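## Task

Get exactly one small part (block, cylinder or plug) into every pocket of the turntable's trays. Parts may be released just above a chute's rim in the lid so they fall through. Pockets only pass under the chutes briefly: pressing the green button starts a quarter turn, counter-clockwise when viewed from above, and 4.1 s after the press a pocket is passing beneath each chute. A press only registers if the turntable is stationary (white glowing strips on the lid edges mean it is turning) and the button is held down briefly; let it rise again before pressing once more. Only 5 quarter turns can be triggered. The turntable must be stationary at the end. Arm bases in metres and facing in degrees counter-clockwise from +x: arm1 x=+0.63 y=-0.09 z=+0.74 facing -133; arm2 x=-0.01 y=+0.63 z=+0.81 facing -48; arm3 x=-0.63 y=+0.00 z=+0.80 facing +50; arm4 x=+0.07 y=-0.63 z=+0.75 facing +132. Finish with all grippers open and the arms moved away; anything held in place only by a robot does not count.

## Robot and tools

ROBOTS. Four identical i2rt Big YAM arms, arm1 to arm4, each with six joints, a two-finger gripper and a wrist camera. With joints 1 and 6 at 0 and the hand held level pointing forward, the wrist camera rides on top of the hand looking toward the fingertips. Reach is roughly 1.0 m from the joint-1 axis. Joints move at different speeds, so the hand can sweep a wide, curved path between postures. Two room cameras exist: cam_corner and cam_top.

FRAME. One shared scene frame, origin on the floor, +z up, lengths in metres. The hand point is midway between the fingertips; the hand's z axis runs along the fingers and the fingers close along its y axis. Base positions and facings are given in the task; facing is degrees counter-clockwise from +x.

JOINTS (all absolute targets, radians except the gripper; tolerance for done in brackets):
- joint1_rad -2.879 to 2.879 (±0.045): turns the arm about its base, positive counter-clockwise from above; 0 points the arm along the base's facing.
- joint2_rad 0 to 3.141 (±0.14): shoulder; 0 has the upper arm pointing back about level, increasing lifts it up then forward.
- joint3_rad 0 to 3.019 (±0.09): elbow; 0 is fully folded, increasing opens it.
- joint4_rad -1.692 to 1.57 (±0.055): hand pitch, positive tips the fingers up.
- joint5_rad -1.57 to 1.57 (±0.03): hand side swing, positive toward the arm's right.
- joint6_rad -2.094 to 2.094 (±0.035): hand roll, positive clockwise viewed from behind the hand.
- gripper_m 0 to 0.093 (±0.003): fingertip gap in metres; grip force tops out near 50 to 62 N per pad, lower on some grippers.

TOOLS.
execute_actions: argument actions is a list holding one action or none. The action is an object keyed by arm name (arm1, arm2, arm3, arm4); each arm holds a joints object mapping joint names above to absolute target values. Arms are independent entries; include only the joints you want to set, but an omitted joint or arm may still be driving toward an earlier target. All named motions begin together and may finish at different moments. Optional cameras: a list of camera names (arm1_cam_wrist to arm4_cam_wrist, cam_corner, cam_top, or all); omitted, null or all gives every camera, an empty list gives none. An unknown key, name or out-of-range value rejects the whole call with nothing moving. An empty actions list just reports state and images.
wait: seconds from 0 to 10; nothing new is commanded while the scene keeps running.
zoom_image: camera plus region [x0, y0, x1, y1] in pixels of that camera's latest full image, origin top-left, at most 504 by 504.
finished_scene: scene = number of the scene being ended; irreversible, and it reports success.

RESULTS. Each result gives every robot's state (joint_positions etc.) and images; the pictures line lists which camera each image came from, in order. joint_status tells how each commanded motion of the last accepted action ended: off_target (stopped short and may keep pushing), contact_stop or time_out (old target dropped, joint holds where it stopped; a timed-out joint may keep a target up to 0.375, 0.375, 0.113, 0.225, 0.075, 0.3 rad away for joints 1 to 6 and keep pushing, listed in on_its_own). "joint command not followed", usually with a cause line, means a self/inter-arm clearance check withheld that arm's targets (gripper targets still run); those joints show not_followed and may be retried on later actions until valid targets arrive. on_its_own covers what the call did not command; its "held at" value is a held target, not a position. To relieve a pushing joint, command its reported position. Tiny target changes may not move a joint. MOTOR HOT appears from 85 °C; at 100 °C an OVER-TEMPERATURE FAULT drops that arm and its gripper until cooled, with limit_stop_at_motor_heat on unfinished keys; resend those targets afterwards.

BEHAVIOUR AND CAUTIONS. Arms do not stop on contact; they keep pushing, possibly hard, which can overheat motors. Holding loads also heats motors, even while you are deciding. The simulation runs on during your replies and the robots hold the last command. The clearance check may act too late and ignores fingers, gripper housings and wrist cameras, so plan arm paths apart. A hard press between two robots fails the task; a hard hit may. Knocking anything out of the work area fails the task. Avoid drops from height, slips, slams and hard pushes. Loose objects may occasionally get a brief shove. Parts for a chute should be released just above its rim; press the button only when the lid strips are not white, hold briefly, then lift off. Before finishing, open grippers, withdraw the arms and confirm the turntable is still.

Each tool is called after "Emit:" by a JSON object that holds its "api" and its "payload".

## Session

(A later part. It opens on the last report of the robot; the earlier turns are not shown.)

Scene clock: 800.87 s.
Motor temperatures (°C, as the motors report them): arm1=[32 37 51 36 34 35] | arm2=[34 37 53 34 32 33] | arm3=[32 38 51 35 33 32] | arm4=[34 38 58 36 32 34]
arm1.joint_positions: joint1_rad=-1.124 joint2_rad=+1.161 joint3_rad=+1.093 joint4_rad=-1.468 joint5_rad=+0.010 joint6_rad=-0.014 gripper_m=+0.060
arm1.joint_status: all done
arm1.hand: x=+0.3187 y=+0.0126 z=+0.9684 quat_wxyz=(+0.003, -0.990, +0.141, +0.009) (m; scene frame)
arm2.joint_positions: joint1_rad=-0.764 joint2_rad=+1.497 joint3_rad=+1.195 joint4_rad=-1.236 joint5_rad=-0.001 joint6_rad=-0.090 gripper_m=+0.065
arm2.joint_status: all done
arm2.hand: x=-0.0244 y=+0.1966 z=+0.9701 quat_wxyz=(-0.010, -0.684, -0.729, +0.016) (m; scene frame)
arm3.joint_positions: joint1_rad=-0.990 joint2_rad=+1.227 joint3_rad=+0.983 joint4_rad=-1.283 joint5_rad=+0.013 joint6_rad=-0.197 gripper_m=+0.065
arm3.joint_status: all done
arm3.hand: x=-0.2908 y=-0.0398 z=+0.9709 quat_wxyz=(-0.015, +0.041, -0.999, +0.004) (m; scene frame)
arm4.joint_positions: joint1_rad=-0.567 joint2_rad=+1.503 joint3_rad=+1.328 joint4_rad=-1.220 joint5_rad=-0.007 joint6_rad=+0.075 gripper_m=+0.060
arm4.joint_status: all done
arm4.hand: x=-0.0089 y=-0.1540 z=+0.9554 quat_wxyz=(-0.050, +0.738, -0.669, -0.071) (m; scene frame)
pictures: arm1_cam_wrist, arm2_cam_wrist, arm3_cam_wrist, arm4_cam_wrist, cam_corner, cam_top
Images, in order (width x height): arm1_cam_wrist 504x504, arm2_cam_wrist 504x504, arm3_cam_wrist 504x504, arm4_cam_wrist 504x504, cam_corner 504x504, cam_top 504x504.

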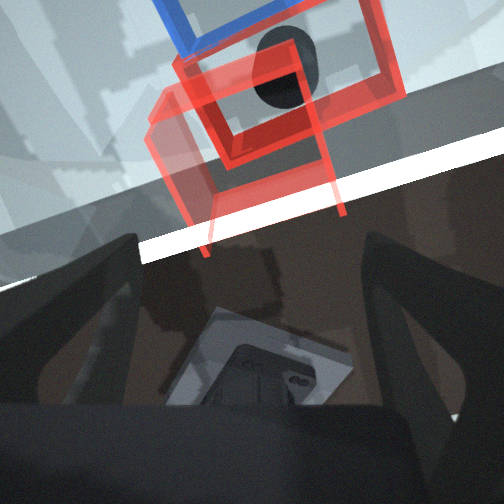

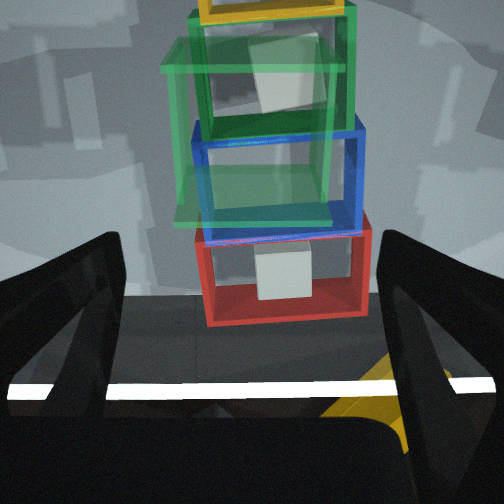

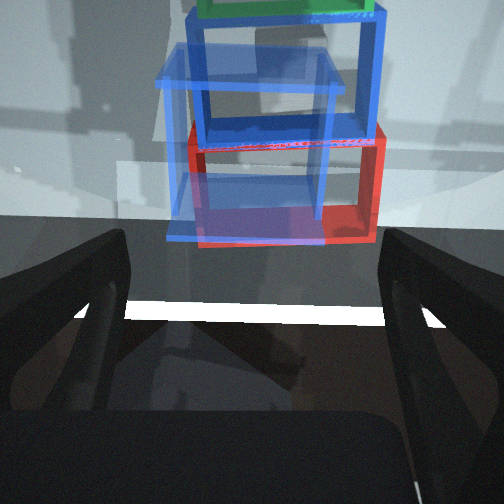

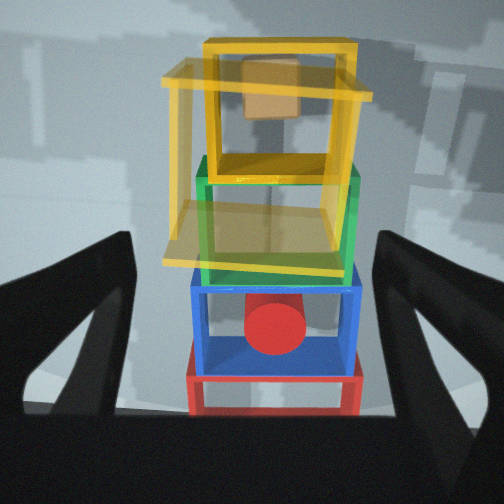

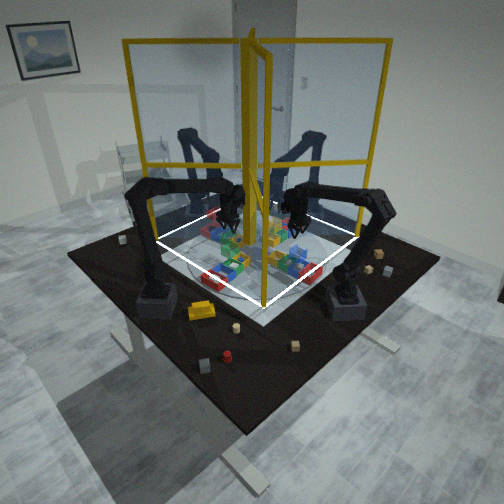

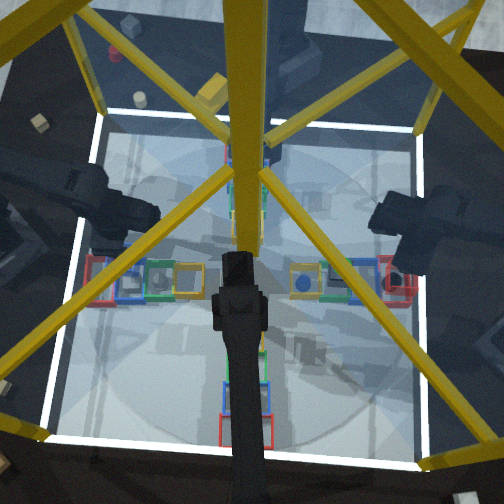

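Emit:
{"api": "execute_actions", "payload": {"actions": [{"arm1":{"joints":{"joint1_rad":0.81,"joint2_rad":0.9,"joint3_rad":0.85,"joint4_rad":-1.5,"gripper_m":0.093}},"arm2":{"joints":{"joint1_rad":-2.222,"joint2_rad":0.95,"joint3_rad":0.92,"joint4_rad":-1.5,"joint6_rad":0.0,"gripper_m":0.093}},"arm3":{"joints":{"joint1_rad":0.672,"joint2_rad":0.95,"joint3_rad":0.88,"joint4_rad":-1.5,"joint6_rad":0.73,"gripper_m":0.093}},"arm4":{"joints":{"joint1_rad":0.667,"joint2_rad":0.95,"joint3_rad":0.88,"joint4_rad":-1.5,"joint6_rad":0.39,"gripper_m":0.093}}}], "cameras": ["cam_top"]}}

Emit:
{"api": "execute_actions", "payload": {"actions": [{"arm1":{"joints":{"joint2_rad":1.32,"joint3_rad":0.83,"joint4_rad":-1.055}},"arm2":{"joints":{"joint2_rad":1.718,"joint3_rad":1.12,"joint4_rad":-0.91}},"arm3":{"joints":{"joint2_rad":1.475,"joint3_rad":0.81,"joint4_rad":-0.875}},"arm4":{"joints":{"joint2_rad":1.295,"joint3_rad":0.79,"joint4_rad":-1.037}}}], "cameras": ["arm1_cam_wrist","arm2_cam_wrist","arm3_cam_wrist","arm4_cam_wrist","cam_corner"]}}

Scene clock: 867.70 s.
Motor temperatures (°C, as the motors report them): arm1=[32 36 48 36 34 35] | arm2=[34 37 52 34 32 33] | arm3=[32 38 52 35 33 32] | arm4=[34 38 60 36 32 34]
arm1.joint_positions: joint1_rad=+0.806 joint2_rad=+0.892 joint3_rad=+0.862 joint4_rad=-1.487 joint5_rad=+0.009 joint6_rad=-0.014 gripper_m=+0.093
arm1.joint_status: all done
arm1.hand: x=+0.6394 y=-0.3156 z=+0.9541 quat_wxyz=(-0.025, -0.680, -0.733, +0.021) (m; scene frame)
arm2.joint_positions: joint1_rad=-2.220 joint2_rad=+0.943 joint3_rad=+0.925 joint4_rad=-1.489 joint5_rad=-0.001 joint6_rad=-0.010 gripper_m=+0.093
arm2.joint_status: all done
arm2.hand: x=-0.2629 y=+0.6094 z=+1.0410 quat_wxyz=(-0.004, -0.998, -0.049, +0.036) (m; scene frame)
arm3.joint_positions: joint1_rad=+0.669 joint2_rad=+0.944 joint3_rad=+0.882 joint4_rad=-1.483 joint5_rad=+0.011 joint6_rad=+0.722 gripper_m=+0.093
arm3.joint_status: all done
arm3.hand: x=-0.6187 y=+0.2432 z=+1.0136 quat_wxyz=(-0.007, +0.400, -0.917, -0.017) (m; scene frame)
arm4.joint_positions: joint1_rad=+0.660 joint2_rad=+0.952 joint3_rad=+0.888 joint4_rad=-1.494 joint5_rad=-0.008 joint6_rad=+0.375 gripper_m=+0.093
arm4.joint_status: all done
arm4.hand: x=-0.1635 y=-0.5894 z=+0.9600 quat_wxyz=(+0.005, +0.963, -0.269, -0.006) (m; scene frame)
pictures: cam_top
Images, in order (width x height): cam_top 504x504.

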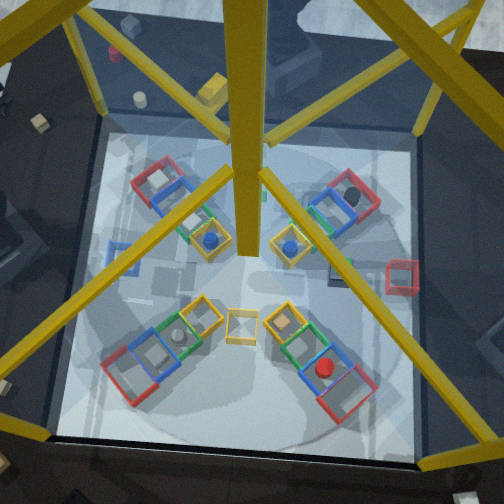

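Scene clock: 869.10 s.
Motor temperatures (°C, as the motors report them): arm1=[32 36 48 36 34 35] | arm2=[34 37 52 34 32 33] | arm3=[32 38 51 35 33 32] | arm4=[34 38 59 36 32 34]
arm1.joint_positions: joint1_rad=+0.806 joint2_rad=+1.320 joint3_rad=+0.837 joint4_rad=-1.072 joint5_rad=+0.009 joint6_rad=-0.014 gripper_m=+0.093
arm1.joint_status: all done
arm1.hand: x=+0.6474 y=-0.4204 z=+0.8351 quat_wxyz=(-0.011, -0.680, -0.733, +0.008) (m; scene frame)
arm2.joint_positions: joint1_rad=-2.220 joint2_rad=+1.721 joint3_rad=+1.112 joint4_rad=-0.922 joint5_rad=-0.001 joint6_rad=-0.010 gripper_m=+0.093
arm2.joint_status: all done
arm2.hand: x=-0.4801 y=+0.5897 z=+0.8488 quat_wxyz=(-0.004, -0.999, -0.049, +0.024) (m; scene frame)
arm3.joint_positions: joint1_rad=+0.669 joint2_rad=+1.476 joint3_rad=+0.814 joint4_rad=-0.894 joint5_rad=+0.011 joint6_rad=+0.723 gripper_m=+0.093
arm3.joint_status: all done
arm3.hand: x=-0.6178 y=+0.3614 z=+0.8405 quat_wxyz=(-0.005, +0.399, -0.917, -0.012) (m; scene frame)
arm4.joint_positions: joint1_rad=+0.660 joint2_rad=+1.303 joint3_rad=+0.798 joint4_rad=-1.048 joint5_rad=-0.008 joint6_rad=+0.375 gripper_m=+0.093
arm4.joint_status: all done
arm4.hand: x=-0.2463 y=-0.5752 z=+0.8349 quat_wxyz=(+0.006, +0.963, -0.270, -0.009) (m; scene frame)
pictures: arm1_cam_wrist, arm2_cam_wrist, arm3_cam_wrist, arm4_cam_wrist, cam_corner
Images, in order (width x height): arm1_cam_wrist 504x504, arm2_cam_wrist 504x504, arm3_cam_wrist 504x504, arm4_cam_wrist 504x504, cam_corner 504x504.

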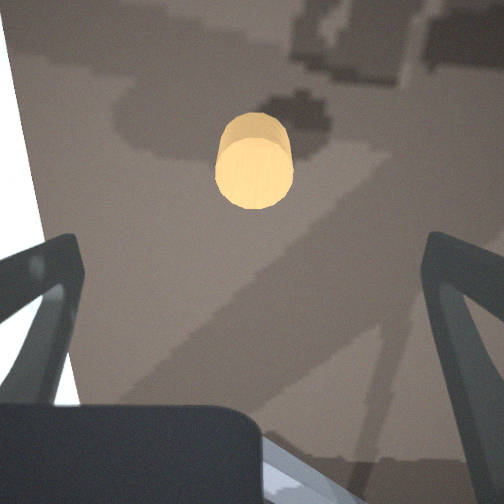

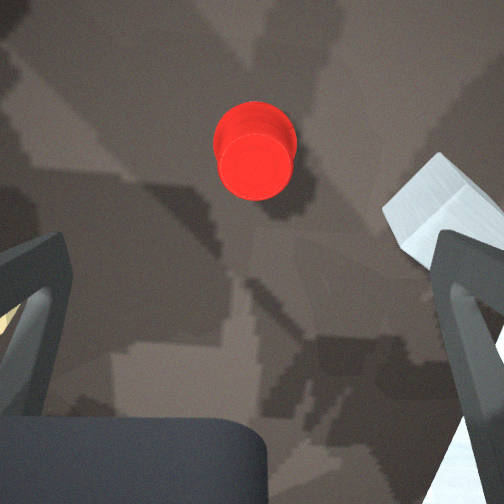

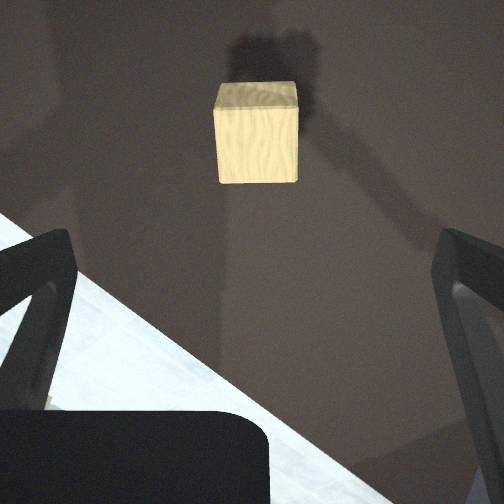

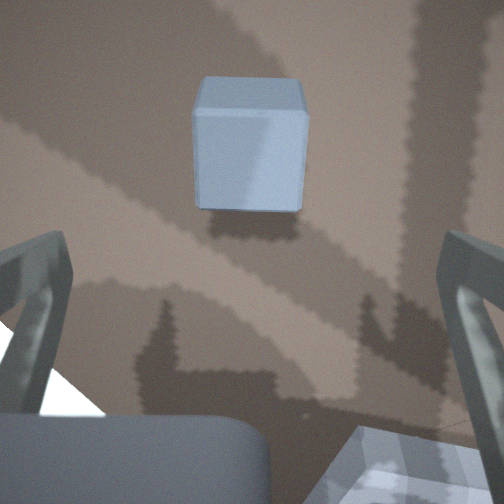

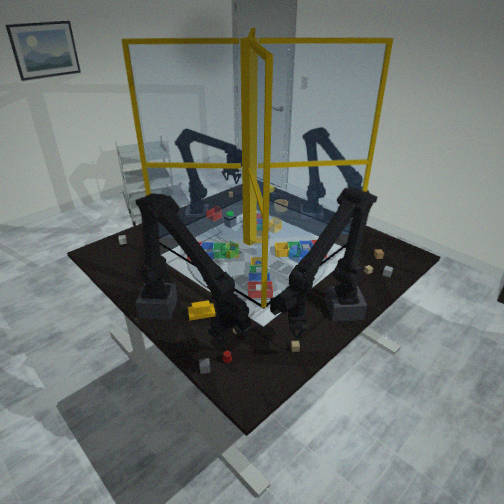

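Emit:
{"api": "execute_actions", "payload": {"actions": [{"arm1":{"joints":{"joint2_rad":1.455,"joint3_rad":0.72,"joint4_rad":-0.81}},"arm2":{"joints":{"joint2_rad":1.87,"joint3_rad":1.055,"joint4_rad":-0.725,"gripper_m":0.062}},"arm3":{"joints":{"joint2_rad":1.67,"joint3_rad":0.742,"joint4_rad":-0.613}},"arm4":{"joints":{"joint2_rad":1.45,"joint3_rad":0.674,"joint4_rad":-0.767}}}], "cameras": ["arm1_cam_wrist","arm2_cam_wrist","arm3_cam_wrist","arm4_cam_wrist"]}}

Scene clock: 892.70 s.
Motor temperatures (°C, as the motors report them): arm1=[32 36 47 36 34 35] | arm2=[34 38 51 34 32 33] | arm3=[32 38 48 35 33 32] | arm4=[34 38 53 36 32 34]
arm1.joint_positions: joint1_rad=+0.806 joint2_rad=+1.460 joint3_rad=+0.719 joint4_rad=-0.826 joint5_rad=+0.009 joint6_rad=-0.014 gripper_m=+0.093
arm1.joint_status: all done
arm1.hand: x=+0.6481 y=-0.4158 z=+0.7548 quat_wxyz=(-0.007, -0.680, -0.733, +0.004) (m; scene frame)
arm2.joint_positions: joint1_rad=-2.220 joint2_rad=+1.874 joint3_rad=+1.048 joint4_rad=-0.737 joint5_rad=-0.001 joint6_rad=-0.010 gripper_m=+0.062
arm2.joint_status: all done
arm2.hand: x=-0.4727 y=+0.5899 z=+0.7630 quat_wxyz=(-0.003, -0.999, -0.049, +0.008) (m; scene frame)
arm3.joint_positions: joint1_rad=+0.669 joint2_rad=+1.680 joint3_rad=+0.740 joint4_rad=-0.632 joint5_rad=+0.011 joint6_rad=+0.723 gripper_m=+0.093
arm3.joint_status: all done
arm3.hand: x=-0.6190 y=+0.3595 z=+0.7525 quat_wxyz=(-0.001, +0.399, -0.917, -0.005) (m; scene frame)
arm4.joint_positions: joint1_rad=+0.660 joint2_rad=+1.464 joint3_rad=+0.671 joint4_rad=-0.778 joint5_rad=-0.008 joint6_rad=+0.375 gripper_m=+0.093
arm4.joint_status: all done
arm4.hand: x=-0.2379 y=-0.5769 z=+0.7482 quat_wxyz=(+0.005, +0.963, -0.270, +0.000) (m; scene frame)
pictures: arm1_cam_wrist, arm2_cam_wrist, arm3_cam_wrist, arm4_cam_wrist
Images, in order (width x height): arm1_cam_wrist 504x504, arm2_cam_wrist 504x504, arm3_cam_wrist 504x504, arm4_cam_wrist 504x504.

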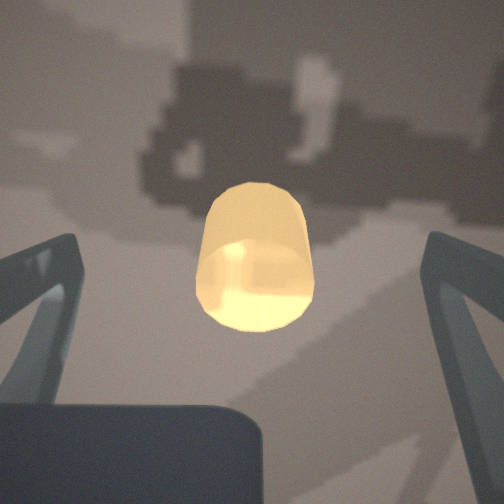

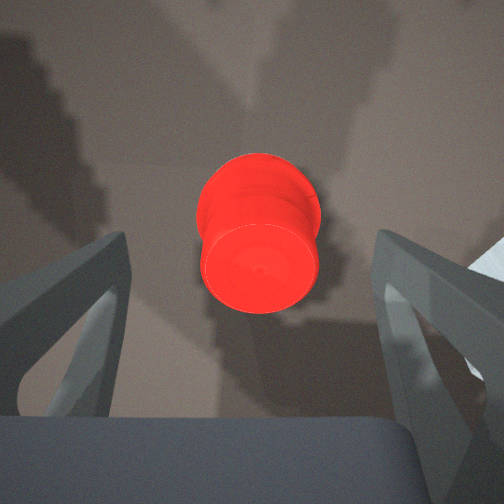

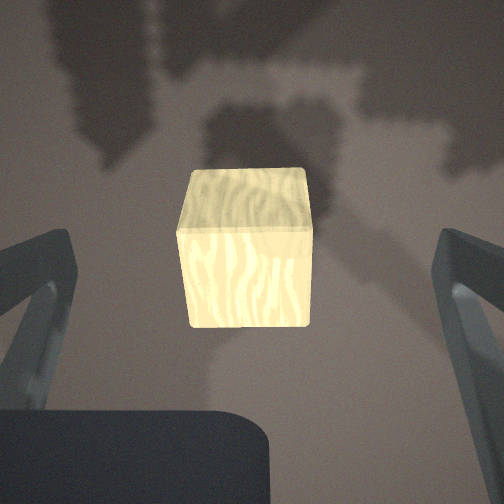

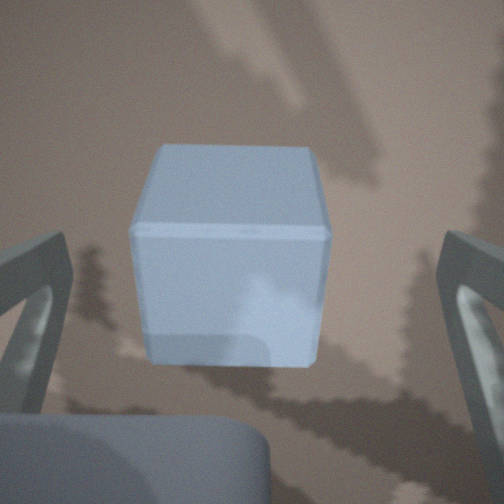

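Emit:
{"api": "execute_actions", "payload": {"actions": []}}

Scene clock: 916.73 s.
Motor temperatures (°C, as the motors report them): arm1=[32 36 46 36 34 35] | arm2=[34 38 50 34 32 33] | arm3=[32 38 46 35 33 32] | arm4=[34 38 51 36 32 34]
arm1.joint_positions: joint1_rad=+0.806 joint2_rad=+1.460 joint3_rad=+0.719 joint4_rad=-0.826 joint5_rad=+0.009 joint6_rad=-0.014 gripper_m=+0.093
arm1.joint_status: all done
arm1.hand: x=+0.6481 y=-0.4158 z=+0.7548 quat_wxyz=(-0.007, -0.680, -0.733, +0.004) (m; scene frame)
arm2.joint_positions: joint1_rad=-2.220 joint2_rad=+1.874 joint3_rad=+1.048 joint4_rad=-0.737 joint5_rad=-0.001 joint6_rad=-0.010 gripper_m=+0.062
arm2.joint_status: all done
arm2.hand: x=-0.4727 y=+0.5899 z=+0.7630 quat_wxyz=(-0.003, -0.999, -0.049, +0.008) (m; scene frame)
arm3.joint_positions: joint1_rad=+0.669 joint2_rad=+1.680 joint3_rad=+0.740 joint4_rad=-0.632 joint5_rad=+0.011 joint6_rad=+0.723 gripper_m=+0.093
arm3.joint_status: all done
arm3.hand: x=-0.6190 y=+0.3595 z=+0.7525 quat_wxyz=(-0.001, +0.399, -0.917, -0.005) (m; scene frame)
arm4.joint_positions: joint1_rad=+0.660 joint2_rad=+1.464 joint3_rad=+0.671 joint4_rad=-0.778 joint5_rad=-0.008 joint6_rad=+0.375 gripper_m=+0.093
arm4.joint_status: all done
arm4.hand: x=-0.2379 y=-0.5769 z=+0.7482 quat_wxyz=(+0.005, +0.963, -0.270, +0.000) (m; scene frame)
pictures: arm1_cam_wrist, arm2_cam_wrist, arm3_cam_wrist, arm4_cam_wrist, cam_corner, cam_top
Images, in order (width x height): arm1_cam_wrist 504x504, arm2_cam_wrist 504x504, arm3_cam_wrist 504x504, arm4_cam_wrist 504x504, cam_corner 504x504, cam_top 504x504.

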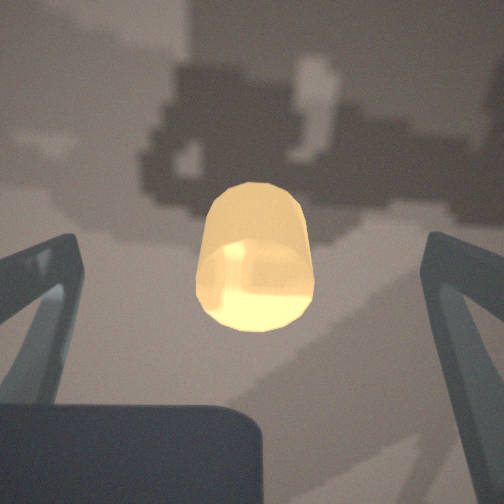

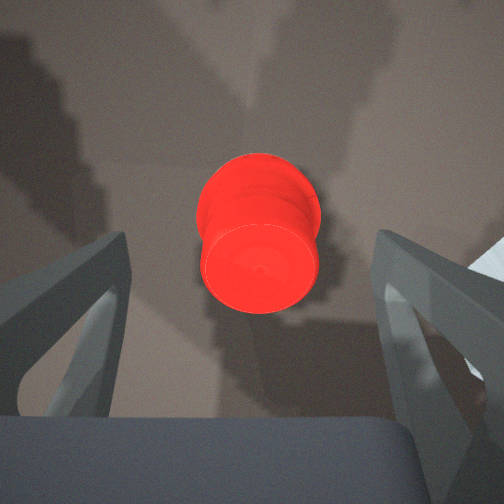

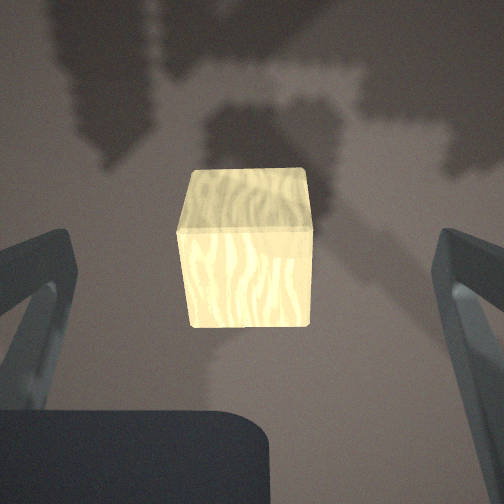

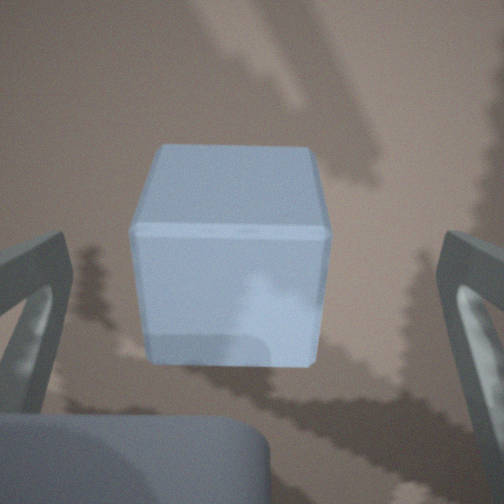

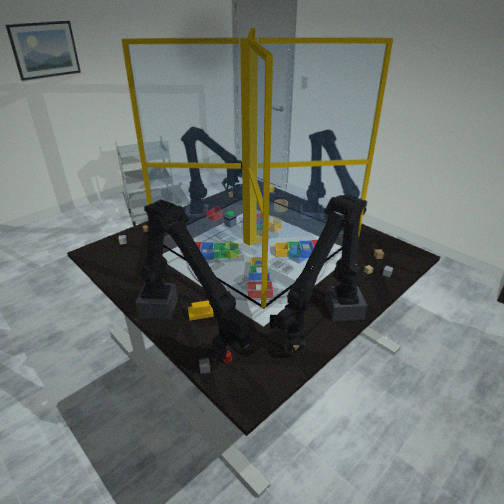

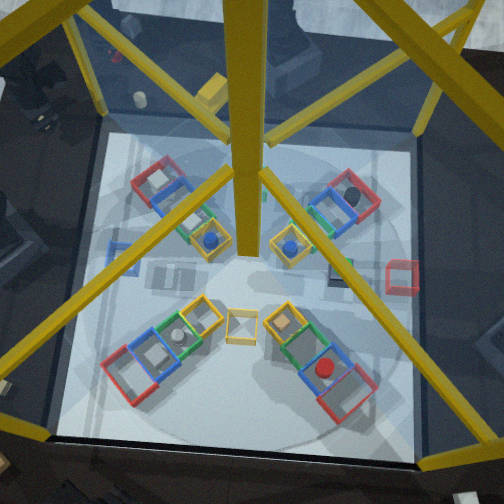

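Emit:
{"api": "execute_actions", "payload": {"actions": [{"arm1":{"joints":{"gripper_m":0.02}},"arm2":{"joints":{"gripper_m":0.02}},"arm3":{"joints":{"gripper_m":0.02}},"arm4":{"joints":{"gripper_m":0.025}}}], "cameras": ["arm1_cam_wrist","arm2_cam_wrist","arm3_cam_wrist","arm4_cam_wrist"]}}

Emit:
{"api": "execute_actions", "payload": {"actions": [{"arm1":{"joints":{"joint2_rad":1.0,"joint4_rad":-1.3}},"arm2":{"joints":{"joint2_rad":1.2,"joint4_rad":-1.42}},"arm3":{"joints":{"joint2_rad":1.1,"joint4_rad":-1.22}},"arm4":{"joints":{"joint2_rad":1.0,"joint4_rad":-1.25}}}], "cameras": ["cam_corner"]}}

Scene clock: 929.90 s.
Motor temperatures (°C, as the motors report them): arm1=[32 36 46 36 34 35] | arm2=[34 39 50 34 32 33] | arm3=[32 39 46 35 33 32] | arm4=[34 38 51 36 32 34]
arm1.joint_positions: joint1_rad=+0.806 joint2_rad=+1.460 joint3_rad=+0.719 joint4_rad=-0.826 joint5_rad=+0.009 joint6_rad=-0.014 gripper_m=+0.029
arm1.joint_status: gripper_m off_target (ended at +0.029, target +0.020)
arm1.hand: x=+0.6481 y=-0.4158 z=+0.7548 quat_wxyz=(-0.007, -0.680, -0.733, +0.004) (m; scene frame)
arm2.joint_positions: joint1_rad=-2.220 joint2_rad=+1.874 joint3_rad=+1.048 joint4_rad=-0.737 joint5_rad=-0.001 joint6_rad=-0.010 gripper_m=+0.020
arm2.joint_status: all done
arm2.hand: x=-0.4727 y=+0.5899 z=+0.7630 quat_wxyz=(-0.003, -0.999, -0.049, +0.008) (m; scene frame)
arm3.joint_positions: joint1_rad=+0.669 joint2_rad=+1.680 joint3_rad=+0.740 joint4_rad=-0.631 joint5_rad=+0.011 joint6_rad=+0.723 gripper_m=+0.031
arm3.joint_status: gripper_m off_target (ended at +0.031, target +0.020)
arm3.hand: x=-0.6190 y=+0.3596 z=+0.7525 quat_wxyz=(-0.002, +0.399, -0.917, -0.005) (m; scene frame)
arm4.joint_positions: joint1_rad=+0.660 joint2_rad=+1.464 joint3_rad=+0.671 joint4_rad=-0.777 joint5_rad=-0.008 joint6_rad=+0.376 gripper_m=+0.039
arm4.joint_status: gripper_m off_target (ended at +0.039, target +0.025)
arm4.hand: x=-0.2380 y=-0.5768 z=+0.7482 quat_wxyz=(+0.005, +0.963, -0.270, +0.000) (m; scene frame)
pictures: arm1_cam_wrist, arm2_cam_wrist, arm3_cam_wrist, arm4_cam_wrist
Images, in order (width x height): arm1_cam_wrist 504x504, arm2_cam_wrist 504x504, arm3_cam_wrist 504x504, arm4_cam_wrist 504x504.

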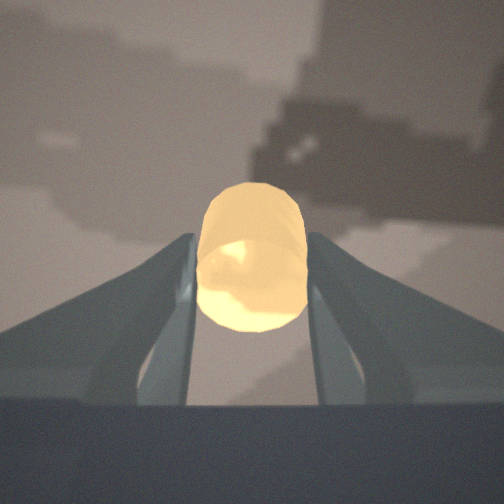

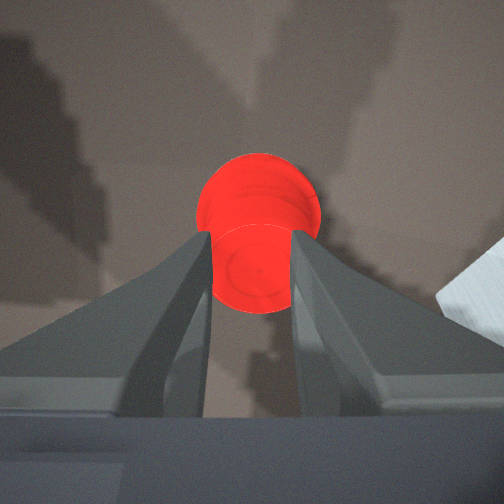

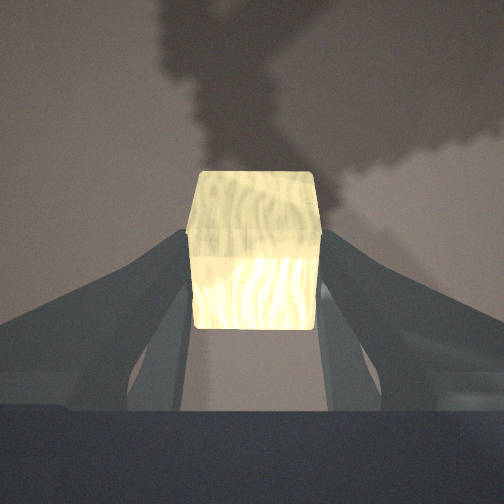

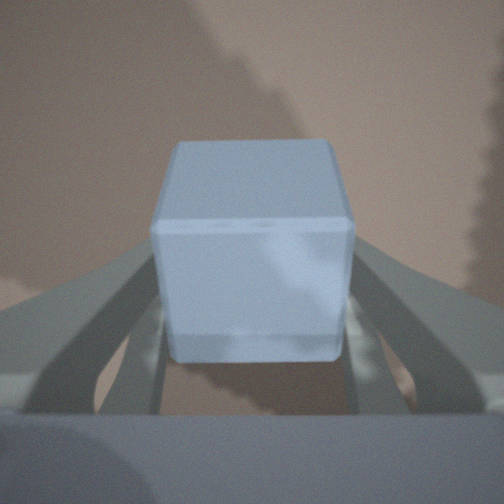

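Scene clock: 931.23 s.
Motor temperatures (°C, as the motors report them): arm1=[32 36 46 36 34 35] | arm2=[34 38 50 34 32 33] | arm3=[32 39 46 35 33 32] | arm4=[34 37 51 36 32 34]
arm1.joint_positions: joint1_rad=+0.806 joint2_rad=+0.991 joint3_rad=+0.719 joint4_rad=-1.285 joint5_rad=+0.009 joint6_rad=-0.014 gripper_m=+0.029
arm1.joint_status: all done
arm1.hand: x=+0.6410 y=-0.3271 z=+0.8792 quat_wxyz=(-0.010, -0.680, -0.733, +0.007) (m; scene frame)
arm2.joint_positions: joint1_rad=-2.220 joint2_rad=+1.187 joint3_rad=+1.048 joint4_rad=-1.409 joint5_rad=-0.001 joint6_rad=-0.010 gripper_m=+0.020
arm2.joint_status: all done
arm2.hand: x=-0.3377 y=+0.6028 z=+1.0253 quat_wxyz=(-0.003, -0.999, -0.049, +0.015) (m; scene frame)
arm3.joint_positions: joint1_rad=+0.669 joint2_rad=+1.100 joint3_rad=+0.740 joint4_rad=-1.203 joint5_rad=+0.011 joint6_rad=+0.723 gripper_m=+0.031
arm3.joint_status: all done
arm3.hand: x=-0.6190 y=+0.2719 z=+0.9249 quat_wxyz=(-0.003, +0.399, -0.917, -0.009) (m; scene frame)
arm4.joint_positions: joint1_rad=+0.660 joint2_rad=+0.998 joint3_rad=+0.671 joint4_rad=-1.242 joint5_rad=-0.008 joint6_rad=+0.376 gripper_m=+0.039
arm4.joint_status: all done
arm4.hand: x=-0.1577 y=-0.5905 z=+0.8691 quat_wxyz=(+0.005, +0.963, -0.270, -0.001) (m; scene frame)
pictures: cam_corner
Images, in order (width x height): cam_corner 504x504.

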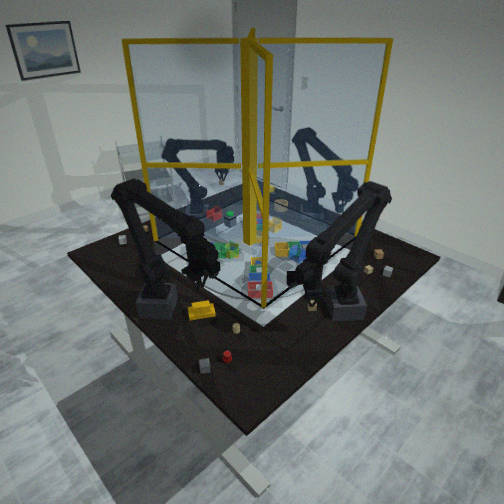

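Emit:
{"api": "execute_actions", "payload": {"actions": [], "cameras": ["arm1_cam_wrist","arm2_cam_wrist","arm3_cam_wrist","arm4_cam_wrist","cam_corner"]}}

Scene clock: 938.73 s.
Motor temperatures (°C, as the motors report them): arm1=[32 36 47 36 34 35] | arm2=[34 38 51 34 32 33] | arm3=[32 38 46 35 33 32] | arm4=[34 37 51 36 32 34]
arm1.joint_positions: joint1_rad=+0.806 joint2_rad=+0.991 joint3_rad=+0.719 joint4_rad=-1.285 joint5_rad=+0.009 joint6_rad=-0.014 gripper_m=+0.029
arm1.joint_status: all done
arm1.hand: x=+0.6410 y=-0.3271 z=+0.8792 quat_wxyz=(-0.010, -0.680, -0.733, +0.007) (m; scene frame)
arm2.joint_positions: joint1_rad=-2.220 joint2_rad=+1.187 joint3_rad=+1.048 joint4_rad=-1.409 joint5_rad=-0.001 joint6_rad=-0.010 gripper_m=+0.020
arm2.joint_status: all done
arm2.hand: x=-0.3377 y=+0.6028 z=+1.0253 quat_wxyz=(-0.003, -0.999, -0.049, +0.015) (m; scene frame)
arm3.joint_positions: joint1_rad=+0.669 joint2_rad=+1.100 joint3_rad=+0.740 joint4_rad=-1.203 joint5_rad=+0.011 joint6_rad=+0.723 gripper_m=+0.031
arm3.joint_status: all done
arm3.hand: x=-0.6190 y=+0.2719 z=+0.9249 quat_wxyz=(-0.003, +0.399, -0.917, -0.009) (m; scene frame)
arm4.joint_positions: joint1_rad=+0.660 joint2_rad=+0.998 joint3_rad=+0.671 joint4_rad=-1.242 joint5_rad=-0.008 joint6_rad=+0.376 gripper_m=+0.039
arm4.joint_status: all done
arm4.hand: x=-0.1577 y=-0.5905 z=+0.8691 quat_wxyz=(+0.005, +0.963, -0.270, -0.001) (m; scene frame)
pictures: arm1_cam_wrist, arm2_cam_wrist, arm3_cam_wrist, arm4_cam_wrist, cam_corner
Images, in order (width x height): arm1_cam_wrist 504x504, arm2_cam_wrist 504x504, arm3_cam_wrist 504x504, arm4_cam_wrist 504x504, cam_corner 504x504.

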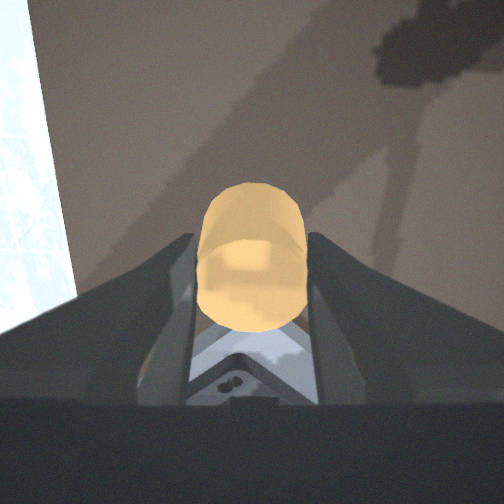

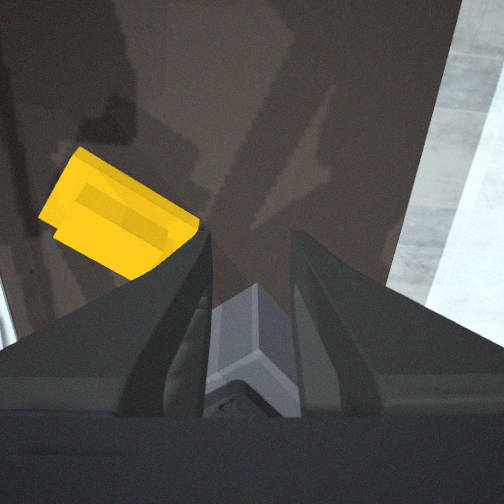

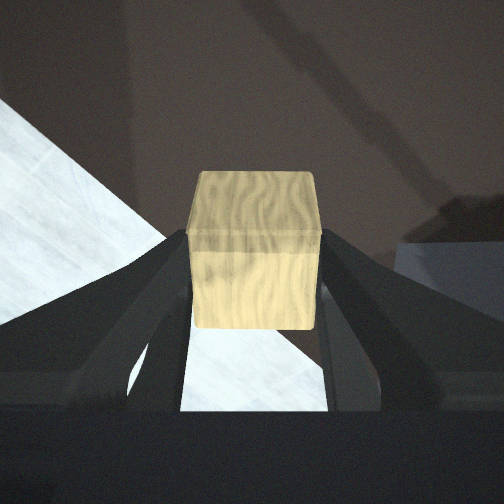

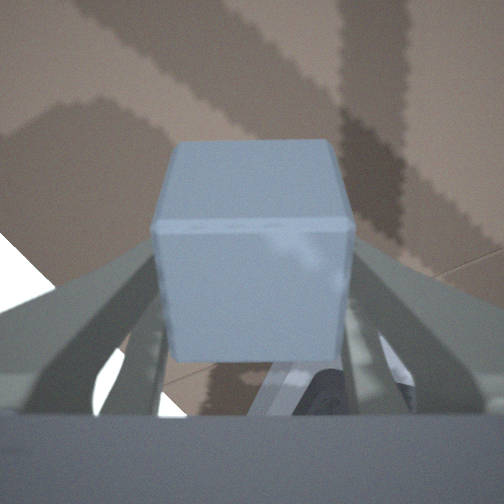

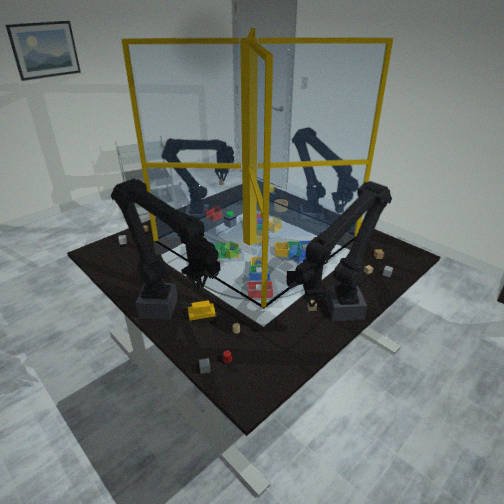

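Emit:
{"api": "execute_actions", "payload": {"actions": [{"arm1":{"joints":{"joint1_rad":-1.012,"joint3_rad":0.92,"joint4_rad":-1.5}},"arm2":{"joints":{"joint2_rad":1.875,"joint4_rad":-0.715,"gripper_m":0.06}},"arm3":{"joints":{"joint1_rad":-0.992,"joint2_rad":0.95,"joint3_rad":0.92,"joint4_rad":-1.5,"joint6_rad":-0.19}},"arm4":{"joints":{"joint1_rad":-0.574,"joint3_rad":0.92,"joint4_rad":-1.5,"joint6_rad":0.09}}}], "cameras": ["arm2_cam_wrist","cam_corner"]}}

Scene clock: 954.43 s.
Motor temperatures (°C, as the motors report them): arm1=[32 36 48 36 34 35] | arm2=[34 37 52 34 32 33] | arm3=[32 38 47 35 33 32] | arm4=[34 37 52 36 32 34]
arm1.joint_positions: joint1_rad=-1.008 joint2_rad=+0.992 joint3_rad=+0.890 joint4_rad=-1.485 joint5_rad=+0.011 joint6_rad=-0.014 gripper_m=+0.029
arm1.joint_status: all done
arm1.hand: x=+0.3842 y=-0.0373 z=+0.9366 quat_wxyz=(+0.000, -0.996, +0.084, -0.016) (m; scene frame)
arm2.joint_positions: joint1_rad=-2.220 joint2_rad=+1.874 joint3_rad=+1.048 joint4_rad=-0.727 joint5_rad=-0.001 joint6_rad=-0.010 gripper_m=+0.060
arm2.joint_status: all done
arm2.hand: x=-0.4752 y=+0.5897 z=+0.7630 quat_wxyz=(-0.003, -0.999, -0.049, +0.013) (m; scene frame)
arm3.joint_positions: joint1_rad=-0.989 joint2_rad=+0.943 joint3_rad=+0.889 joint4_rad=-1.484 joint5_rad=+0.013 joint6_rad=-0.182 gripper_m=+0.031
arm3.joint_status: all done
arm3.hand: x=-0.3853 y=-0.0290 z=+1.0107 quat_wxyz=(-0.009, +0.034, -0.999, +0.003) (m; scene frame)
arm4.joint_positions: joint1_rad=-0.567 joint2_rad=+0.999 joint3_rad=+0.880 joint4_rad=-1.492 joint5_rad=-0.007 joint6_rad=+0.106 gripper_m=+0.039
arm4.joint_status: all done
arm4.hand: x=+0.0324 y=-0.3901 z=+0.9461 quat_wxyz=(+0.016, +0.730, -0.683, +0.014) (m; scene frame)
pictures: arm2_cam_wrist, cam_corner
Images, in order (width x height): arm2_cam_wrist 504x504, cam_corner 504x504.

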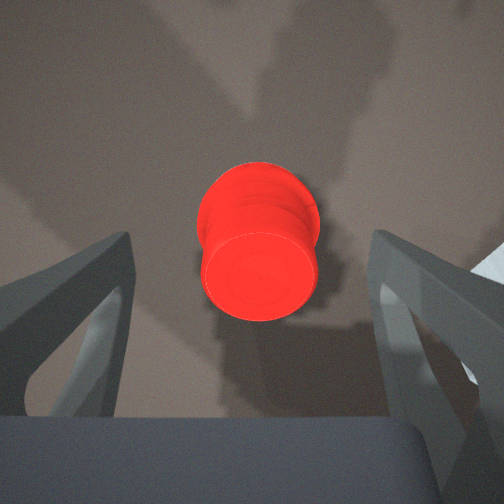

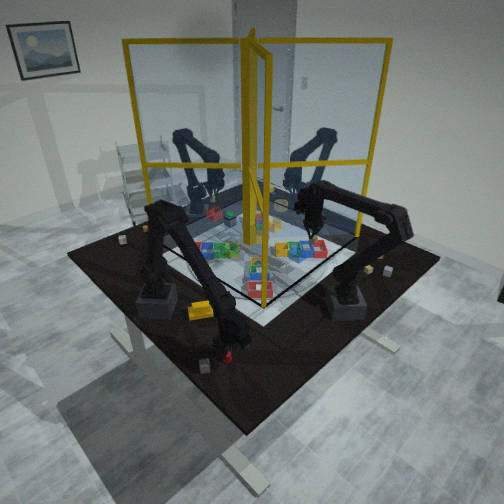

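Emit:
{"api": "execute_actions", "payload": {"actions": [{"arm2":{"joints":{"joint2_rad":1.897,"joint4_rad":-0.69,"gripper_m":0.048}},"arm1":{"joints":{"joint2_rad":1.166,"joint3_rad":1.46,"joint4_rad":-1.46}},"arm3":{"joints":{"joint2_rad":1.21,"joint3_rad":1.03,"joint4_rad":-1.265}},"arm4":{"joints":{"joint2_rad":1.49,"joint3_rad":1.39,"joint4_rad":-1.215}}}], "cameras": ["arm2_cam_wrist","arm3_cam_wrist","arm4_cam_wrist","cam_corner"]}}

Scene clock: 971.63 s.
Motor temperatures (°C, as the motors report them): arm1=[32 35 50 36 34 35] | arm2=[34 38 50 34 32 33] | arm3=[32 38 49 35 33 32] | arm4=[34 37 55 36 32 34]
arm1.joint_positions: joint1_rad=-1.008 joint2_rad=+1.159 joint3_rad=+1.423 joint4_rad=-1.472 joint5_rad=+0.011 joint6_rad=-0.014 gripper_m=+0.029
arm1.joint_status: all done
arm1.hand: x=+0.2432 y=-0.0101 z=+1.1093 quat_wxyz=(+0.018, -0.981, +0.084, +0.172) (m; scene frame)
arm2.joint_positions: joint1_rad=-2.220 joint2_rad=+1.875 joint3_rad=+1.048 joint4_rad=-0.702 joint5_rad=-0.001 joint6_rad=-0.010 gripper_m=+0.048
arm2.joint_status: all done
arm2.hand: x=-0.4811 y=+0.5892 z=+0.7627 quat_wxyz=(-0.004, -0.999, -0.049, +0.025) (m; scene frame)
arm3.joint_positions: joint1_rad=-0.989 joint2_rad=+1.221 joint3_rad=+0.989 joint4_rad=-1.283 joint5_rad=+0.013 joint6_rad=-0.182 gripper_m=+0.031
arm3.joint_status: all done
arm3.hand: x=-0.2889 y=-0.0397 z=+0.9752 quat_wxyz=(-0.021, +0.034, -0.999, +0.005) (m; scene frame)
arm4.joint_positions: joint1_rad=-0.567 joint2_rad=+1.500 joint3_rad=+1.323 joint4_rad=-1.220 joint5_rad=-0.007 joint6_rad=+0.106 gripper_m=+0.039
arm4.joint_status: all done
arm4.hand: x=-0.0085 y=-0.1554 z=+0.9547 quat_wxyz=(-0.049, +0.728, -0.680, -0.071) (m; scene frame)
pictures: arm2_cam_wrist, arm3_cam_wrist, arm4_cam_wrist, cam_corner
Images, in order (width x height): arm2_cam_wrist 504x504, arm3_cam_wrist 504x504, arm4_cam_wrist 504x504, cam_corner 504x504.

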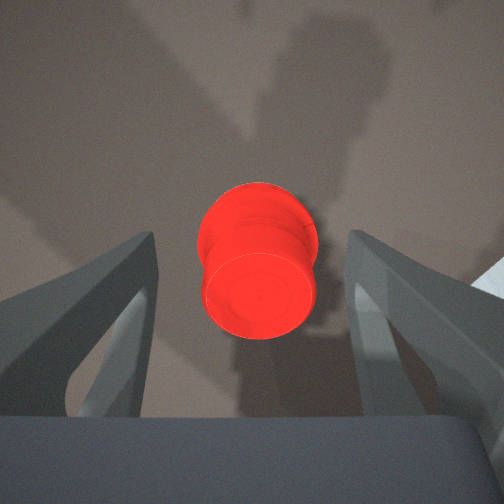

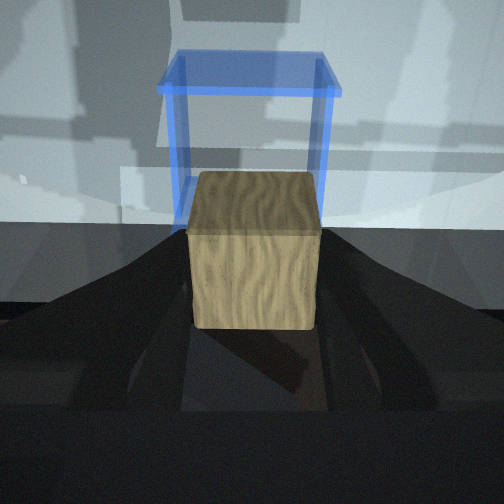

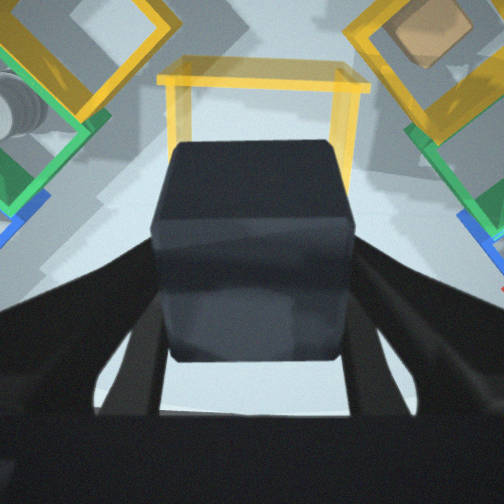

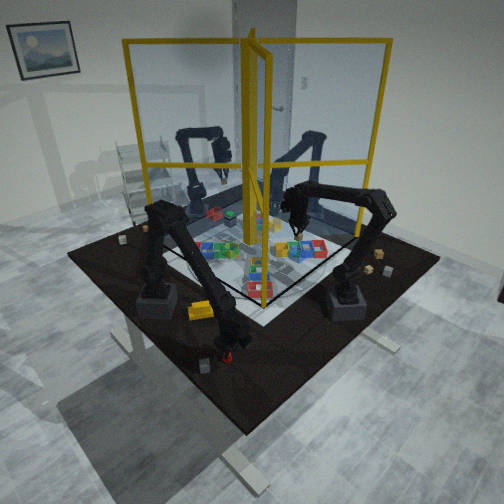

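Emit:
{"api": "execute_actions", "payload": {"actions": [{"arm2":{"joints":{"joint2_rad":1.915}},"arm4":{"joints":{"joint1_rad":-0.59,"joint3_rad":1.45,"joint4_rad":-1.335,"joint6_rad":0.185}}}], "cameras": ["arm2_cam_wrist","arm4_cam_wrist"]}}

Scene clock: 1028.03 s.
Motor temperatures (°C, as the motors report them): arm1=[32 36 52 36 34 35] | arm2=[34 38 49 34 32 33] | arm3=[32 38 51 35 33 32] | arm4=[34 38 61 36 32 34]
arm1.joint_positions: joint1_rad=-1.008 joint2_rad=+1.159 joint3_rad=+1.423 joint4_rad=-1.472 joint5_rad=+0.011 joint6_rad=-0.014 gripper_m=+0.029
arm1.joint_status: not commanded
arm1.hand: x=+0.2432 y=-0.0101 z=+1.1093 quat_wxyz=(+0.018, -0.981, +0.084, +0.172) (m; scene frame)
arm2.joint_positions: joint1_rad=-2.220 joint2_rad=+1.899 joint3_rad=+1.048 joint4_rad=-0.702 joint5_rad=-0.001 joint6_rad=-0.010 gripper_m=+0.048
arm2.joint_status: all done
arm2.hand: x=-0.4766 y=+0.5895 z=+0.7522 quat_wxyz=(-0.003, -0.999, -0.049, +0.013) (m; scene frame)
arm3.joint_positions: joint1_rad=-0.989 joint2_rad=+1.221 joint3_rad=+0.989 joint4_rad=-1.283 joint5_rad=+0.013 joint6_rad=-0.182 gripper_m=+0.031
arm3.joint_status: not commanded
arm3.hand: x=-0.2889 y=-0.0397 z=+0.9752 quat_wxyz=(-0.021, +0.034, -0.999, +0.005) (m; scene frame)
arm4.joint_positions: joint1_rad=-0.579 joint2_rad=+1.500 joint3_rad=+1.394 joint4_rad=-1.328 joint5_rad=-0.007 joint6_rad=+0.169 gripper_m=+0.039
arm4.joint_status: all done
arm4.hand: x=-0.0020 y=-0.1598 z=+0.9798 quat_wxyz=(-0.036, +0.703, -0.708, -0.057) (m; scene frame)
pictures: arm2_cam_wrist, arm4_cam_wrist
Images, in order (width x height): arm2_cam_wrist 504x504, arm4_cam_wrist 504x504.

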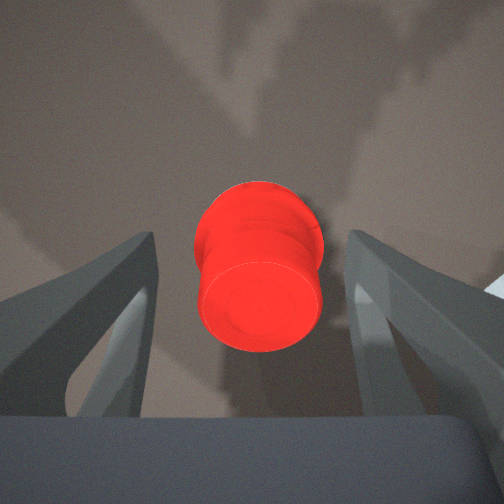

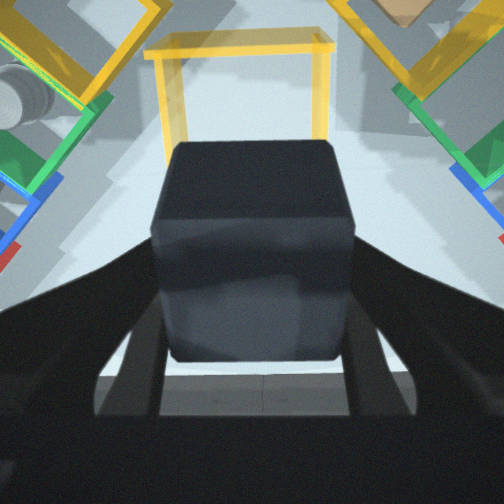

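Emit:
{"api": "execute_actions", "payload": {"actions": [{"arm2":{"joints":{"joint4_rad":-0.742}},"arm4":{"joints":{"joint1_rad":-0.558,"joint2_rad":1.565}}}], "cameras": ["arm4_cam_wrist"]}}

Emit:
{"api": "execute_actions", "payload": {"actions": [{"arm2":{"joints":{"gripper_m":0.008}}}], "cameras": ["arm2_cam_wrist"]}}

Scene clock: 1040.13 s.
Motor temperatures (°C, as the motors report them): arm1=[32 36 53 36 34 35] | arm2=[34 38 49 34 32 33] | arm3=[32 38 51 35 33 32] | arm4=[34 38 61 36 32 34]
arm1.joint_positions: joint1_rad=-1.008 joint2_rad=+1.159 joint3_rad=+1.423 joint4_rad=-1.472 joint5_rad=+0.011 joint6_rad=-0.014 gripper_m=+0.029
arm1.joint_status: not commanded
arm1.hand: x=+0.2432 y=-0.0101 z=+1.1093 quat_wxyz=(+0.018, -0.981, +0.084, +0.172) (m; scene frame)
arm2.joint_positions: joint1_rad=-2.220 joint2_rad=+1.899 joint3_rad=+1.048 joint4_rad=-0.731 joint5_rad=-0.001 joint6_rad=-0.010 gripper_m=+0.048
arm2.joint_status: all done
arm2.hand: x=-0.4696 y=+0.5902 z=+0.7521 quat_wxyz=(-0.003, -0.999, -0.049, -0.001) (m; scene frame)
arm3.joint_positions: joint1_rad=-0.989 joint2_rad=+1.221 joint3_rad=+0.989 joint4_rad=-1.283 joint5_rad=+0.013 joint6_rad=-0.182 gripper_m=+0.031
arm3.joint_status: not commanded
arm3.hand: x=-0.2889 y=-0.0397 z=+0.9752 quat_wxyz=(-0.021, +0.034, -0.999, +0.005) (m; scene frame)
arm4.joint_positions: joint1_rad=-0.570 joint2_rad=+1.573 joint3_rad=+1.394 joint4_rad=-1.328 joint5_rad=-0.007 joint6_rad=+0.170 gripper_m=+0.039
arm4.joint_status: all done
arm4.hand: x=-0.0075 y=-0.1548 z=+0.9468 quat_wxyz=(-0.015, +0.707, -0.707, -0.028) (m; scene frame)
pictures: arm4_cam_wrist
Images, in order (width x height): arm4_cam_wrist 504x504.

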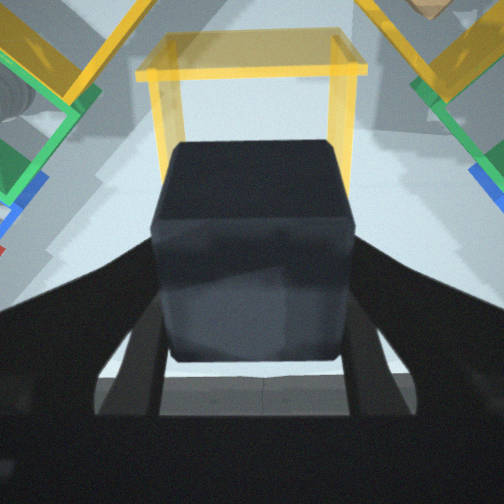

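Scene clock: 1040.70 s.
Motor temperatures (°C, as the motors report them): arm1=[32 36 53 36 34 35] | arm2=[34 38 49 34 32 33] | arm3=[32 38 51 35 33 32] | arm4=[34 38 60 36 32 34]
arm1.joint_positions: joint1_rad=-1.008 joint2_rad=+1.159 joint3_rad=+1.423 joint4_rad=-1.472 joint5_rad=+0.011 joint6_rad=-0.014 gripper_m=+0.029
arm1.joint_status: not commanded
arm1.hand: x=+0.2432 y=-0.0101 z=+1.1093 quat_wxyz=(+0.018, -0.981, +0.084, +0.172) (m; scene frame)
arm2.joint_positions: joint1_rad=-2.220 joint2_rad=+1.899 joint3_rad=+1.048 joint4_rad=-0.731 joint5_rad=+0.000 joint6_rad=-0.010 gripper_m=+0.027
arm2.joint_status: gripper_m off_target (ended at +0.027, target +0.008)
arm2.hand: x=-0.4696 y=+0.5904 z=+0.7521 quat_wxyz=(-0.002, -0.999, -0.049, -0.002) (m; scene frame)
arm3.joint_positions: joint1_rad=-0.989 joint2_rad=+1.221 joint3_rad=+0.989 joint4_rad=-1.283 joint5_rad=+0.013 joint6_rad=-0.182 gripper_m=+0.031
arm3.joint_status: not commanded
arm3.hand: x=-0.2889 y=-0.0397 z=+0.9752 quat_wxyz=(-0.021, +0.034, -0.999, +0.005) (m; scene frame)
arm4.joint_positions: joint1_rad=-0.570 joint2_rad=+1.573 joint3_rad=+1.394 joint4_rad=-1.328 joint5_rad=-0.007 joint6_rad=+0.170 gripper_m=+0.039
arm4.joint_status: not commanded
arm4.hand: x=-0.0075 y=-0.1548 z=+0.9468 quat_wxyz=(-0.015, +0.707, -0.707, -0.028) (m; scene frame)
pictures: arm2_cam_wrist
Images, in order (width x height): arm2_cam_wrist 504x504.

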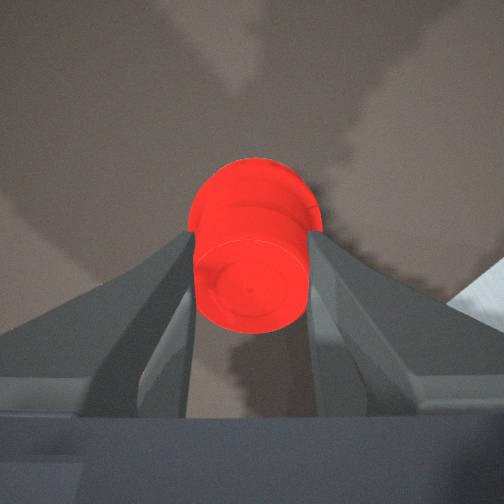

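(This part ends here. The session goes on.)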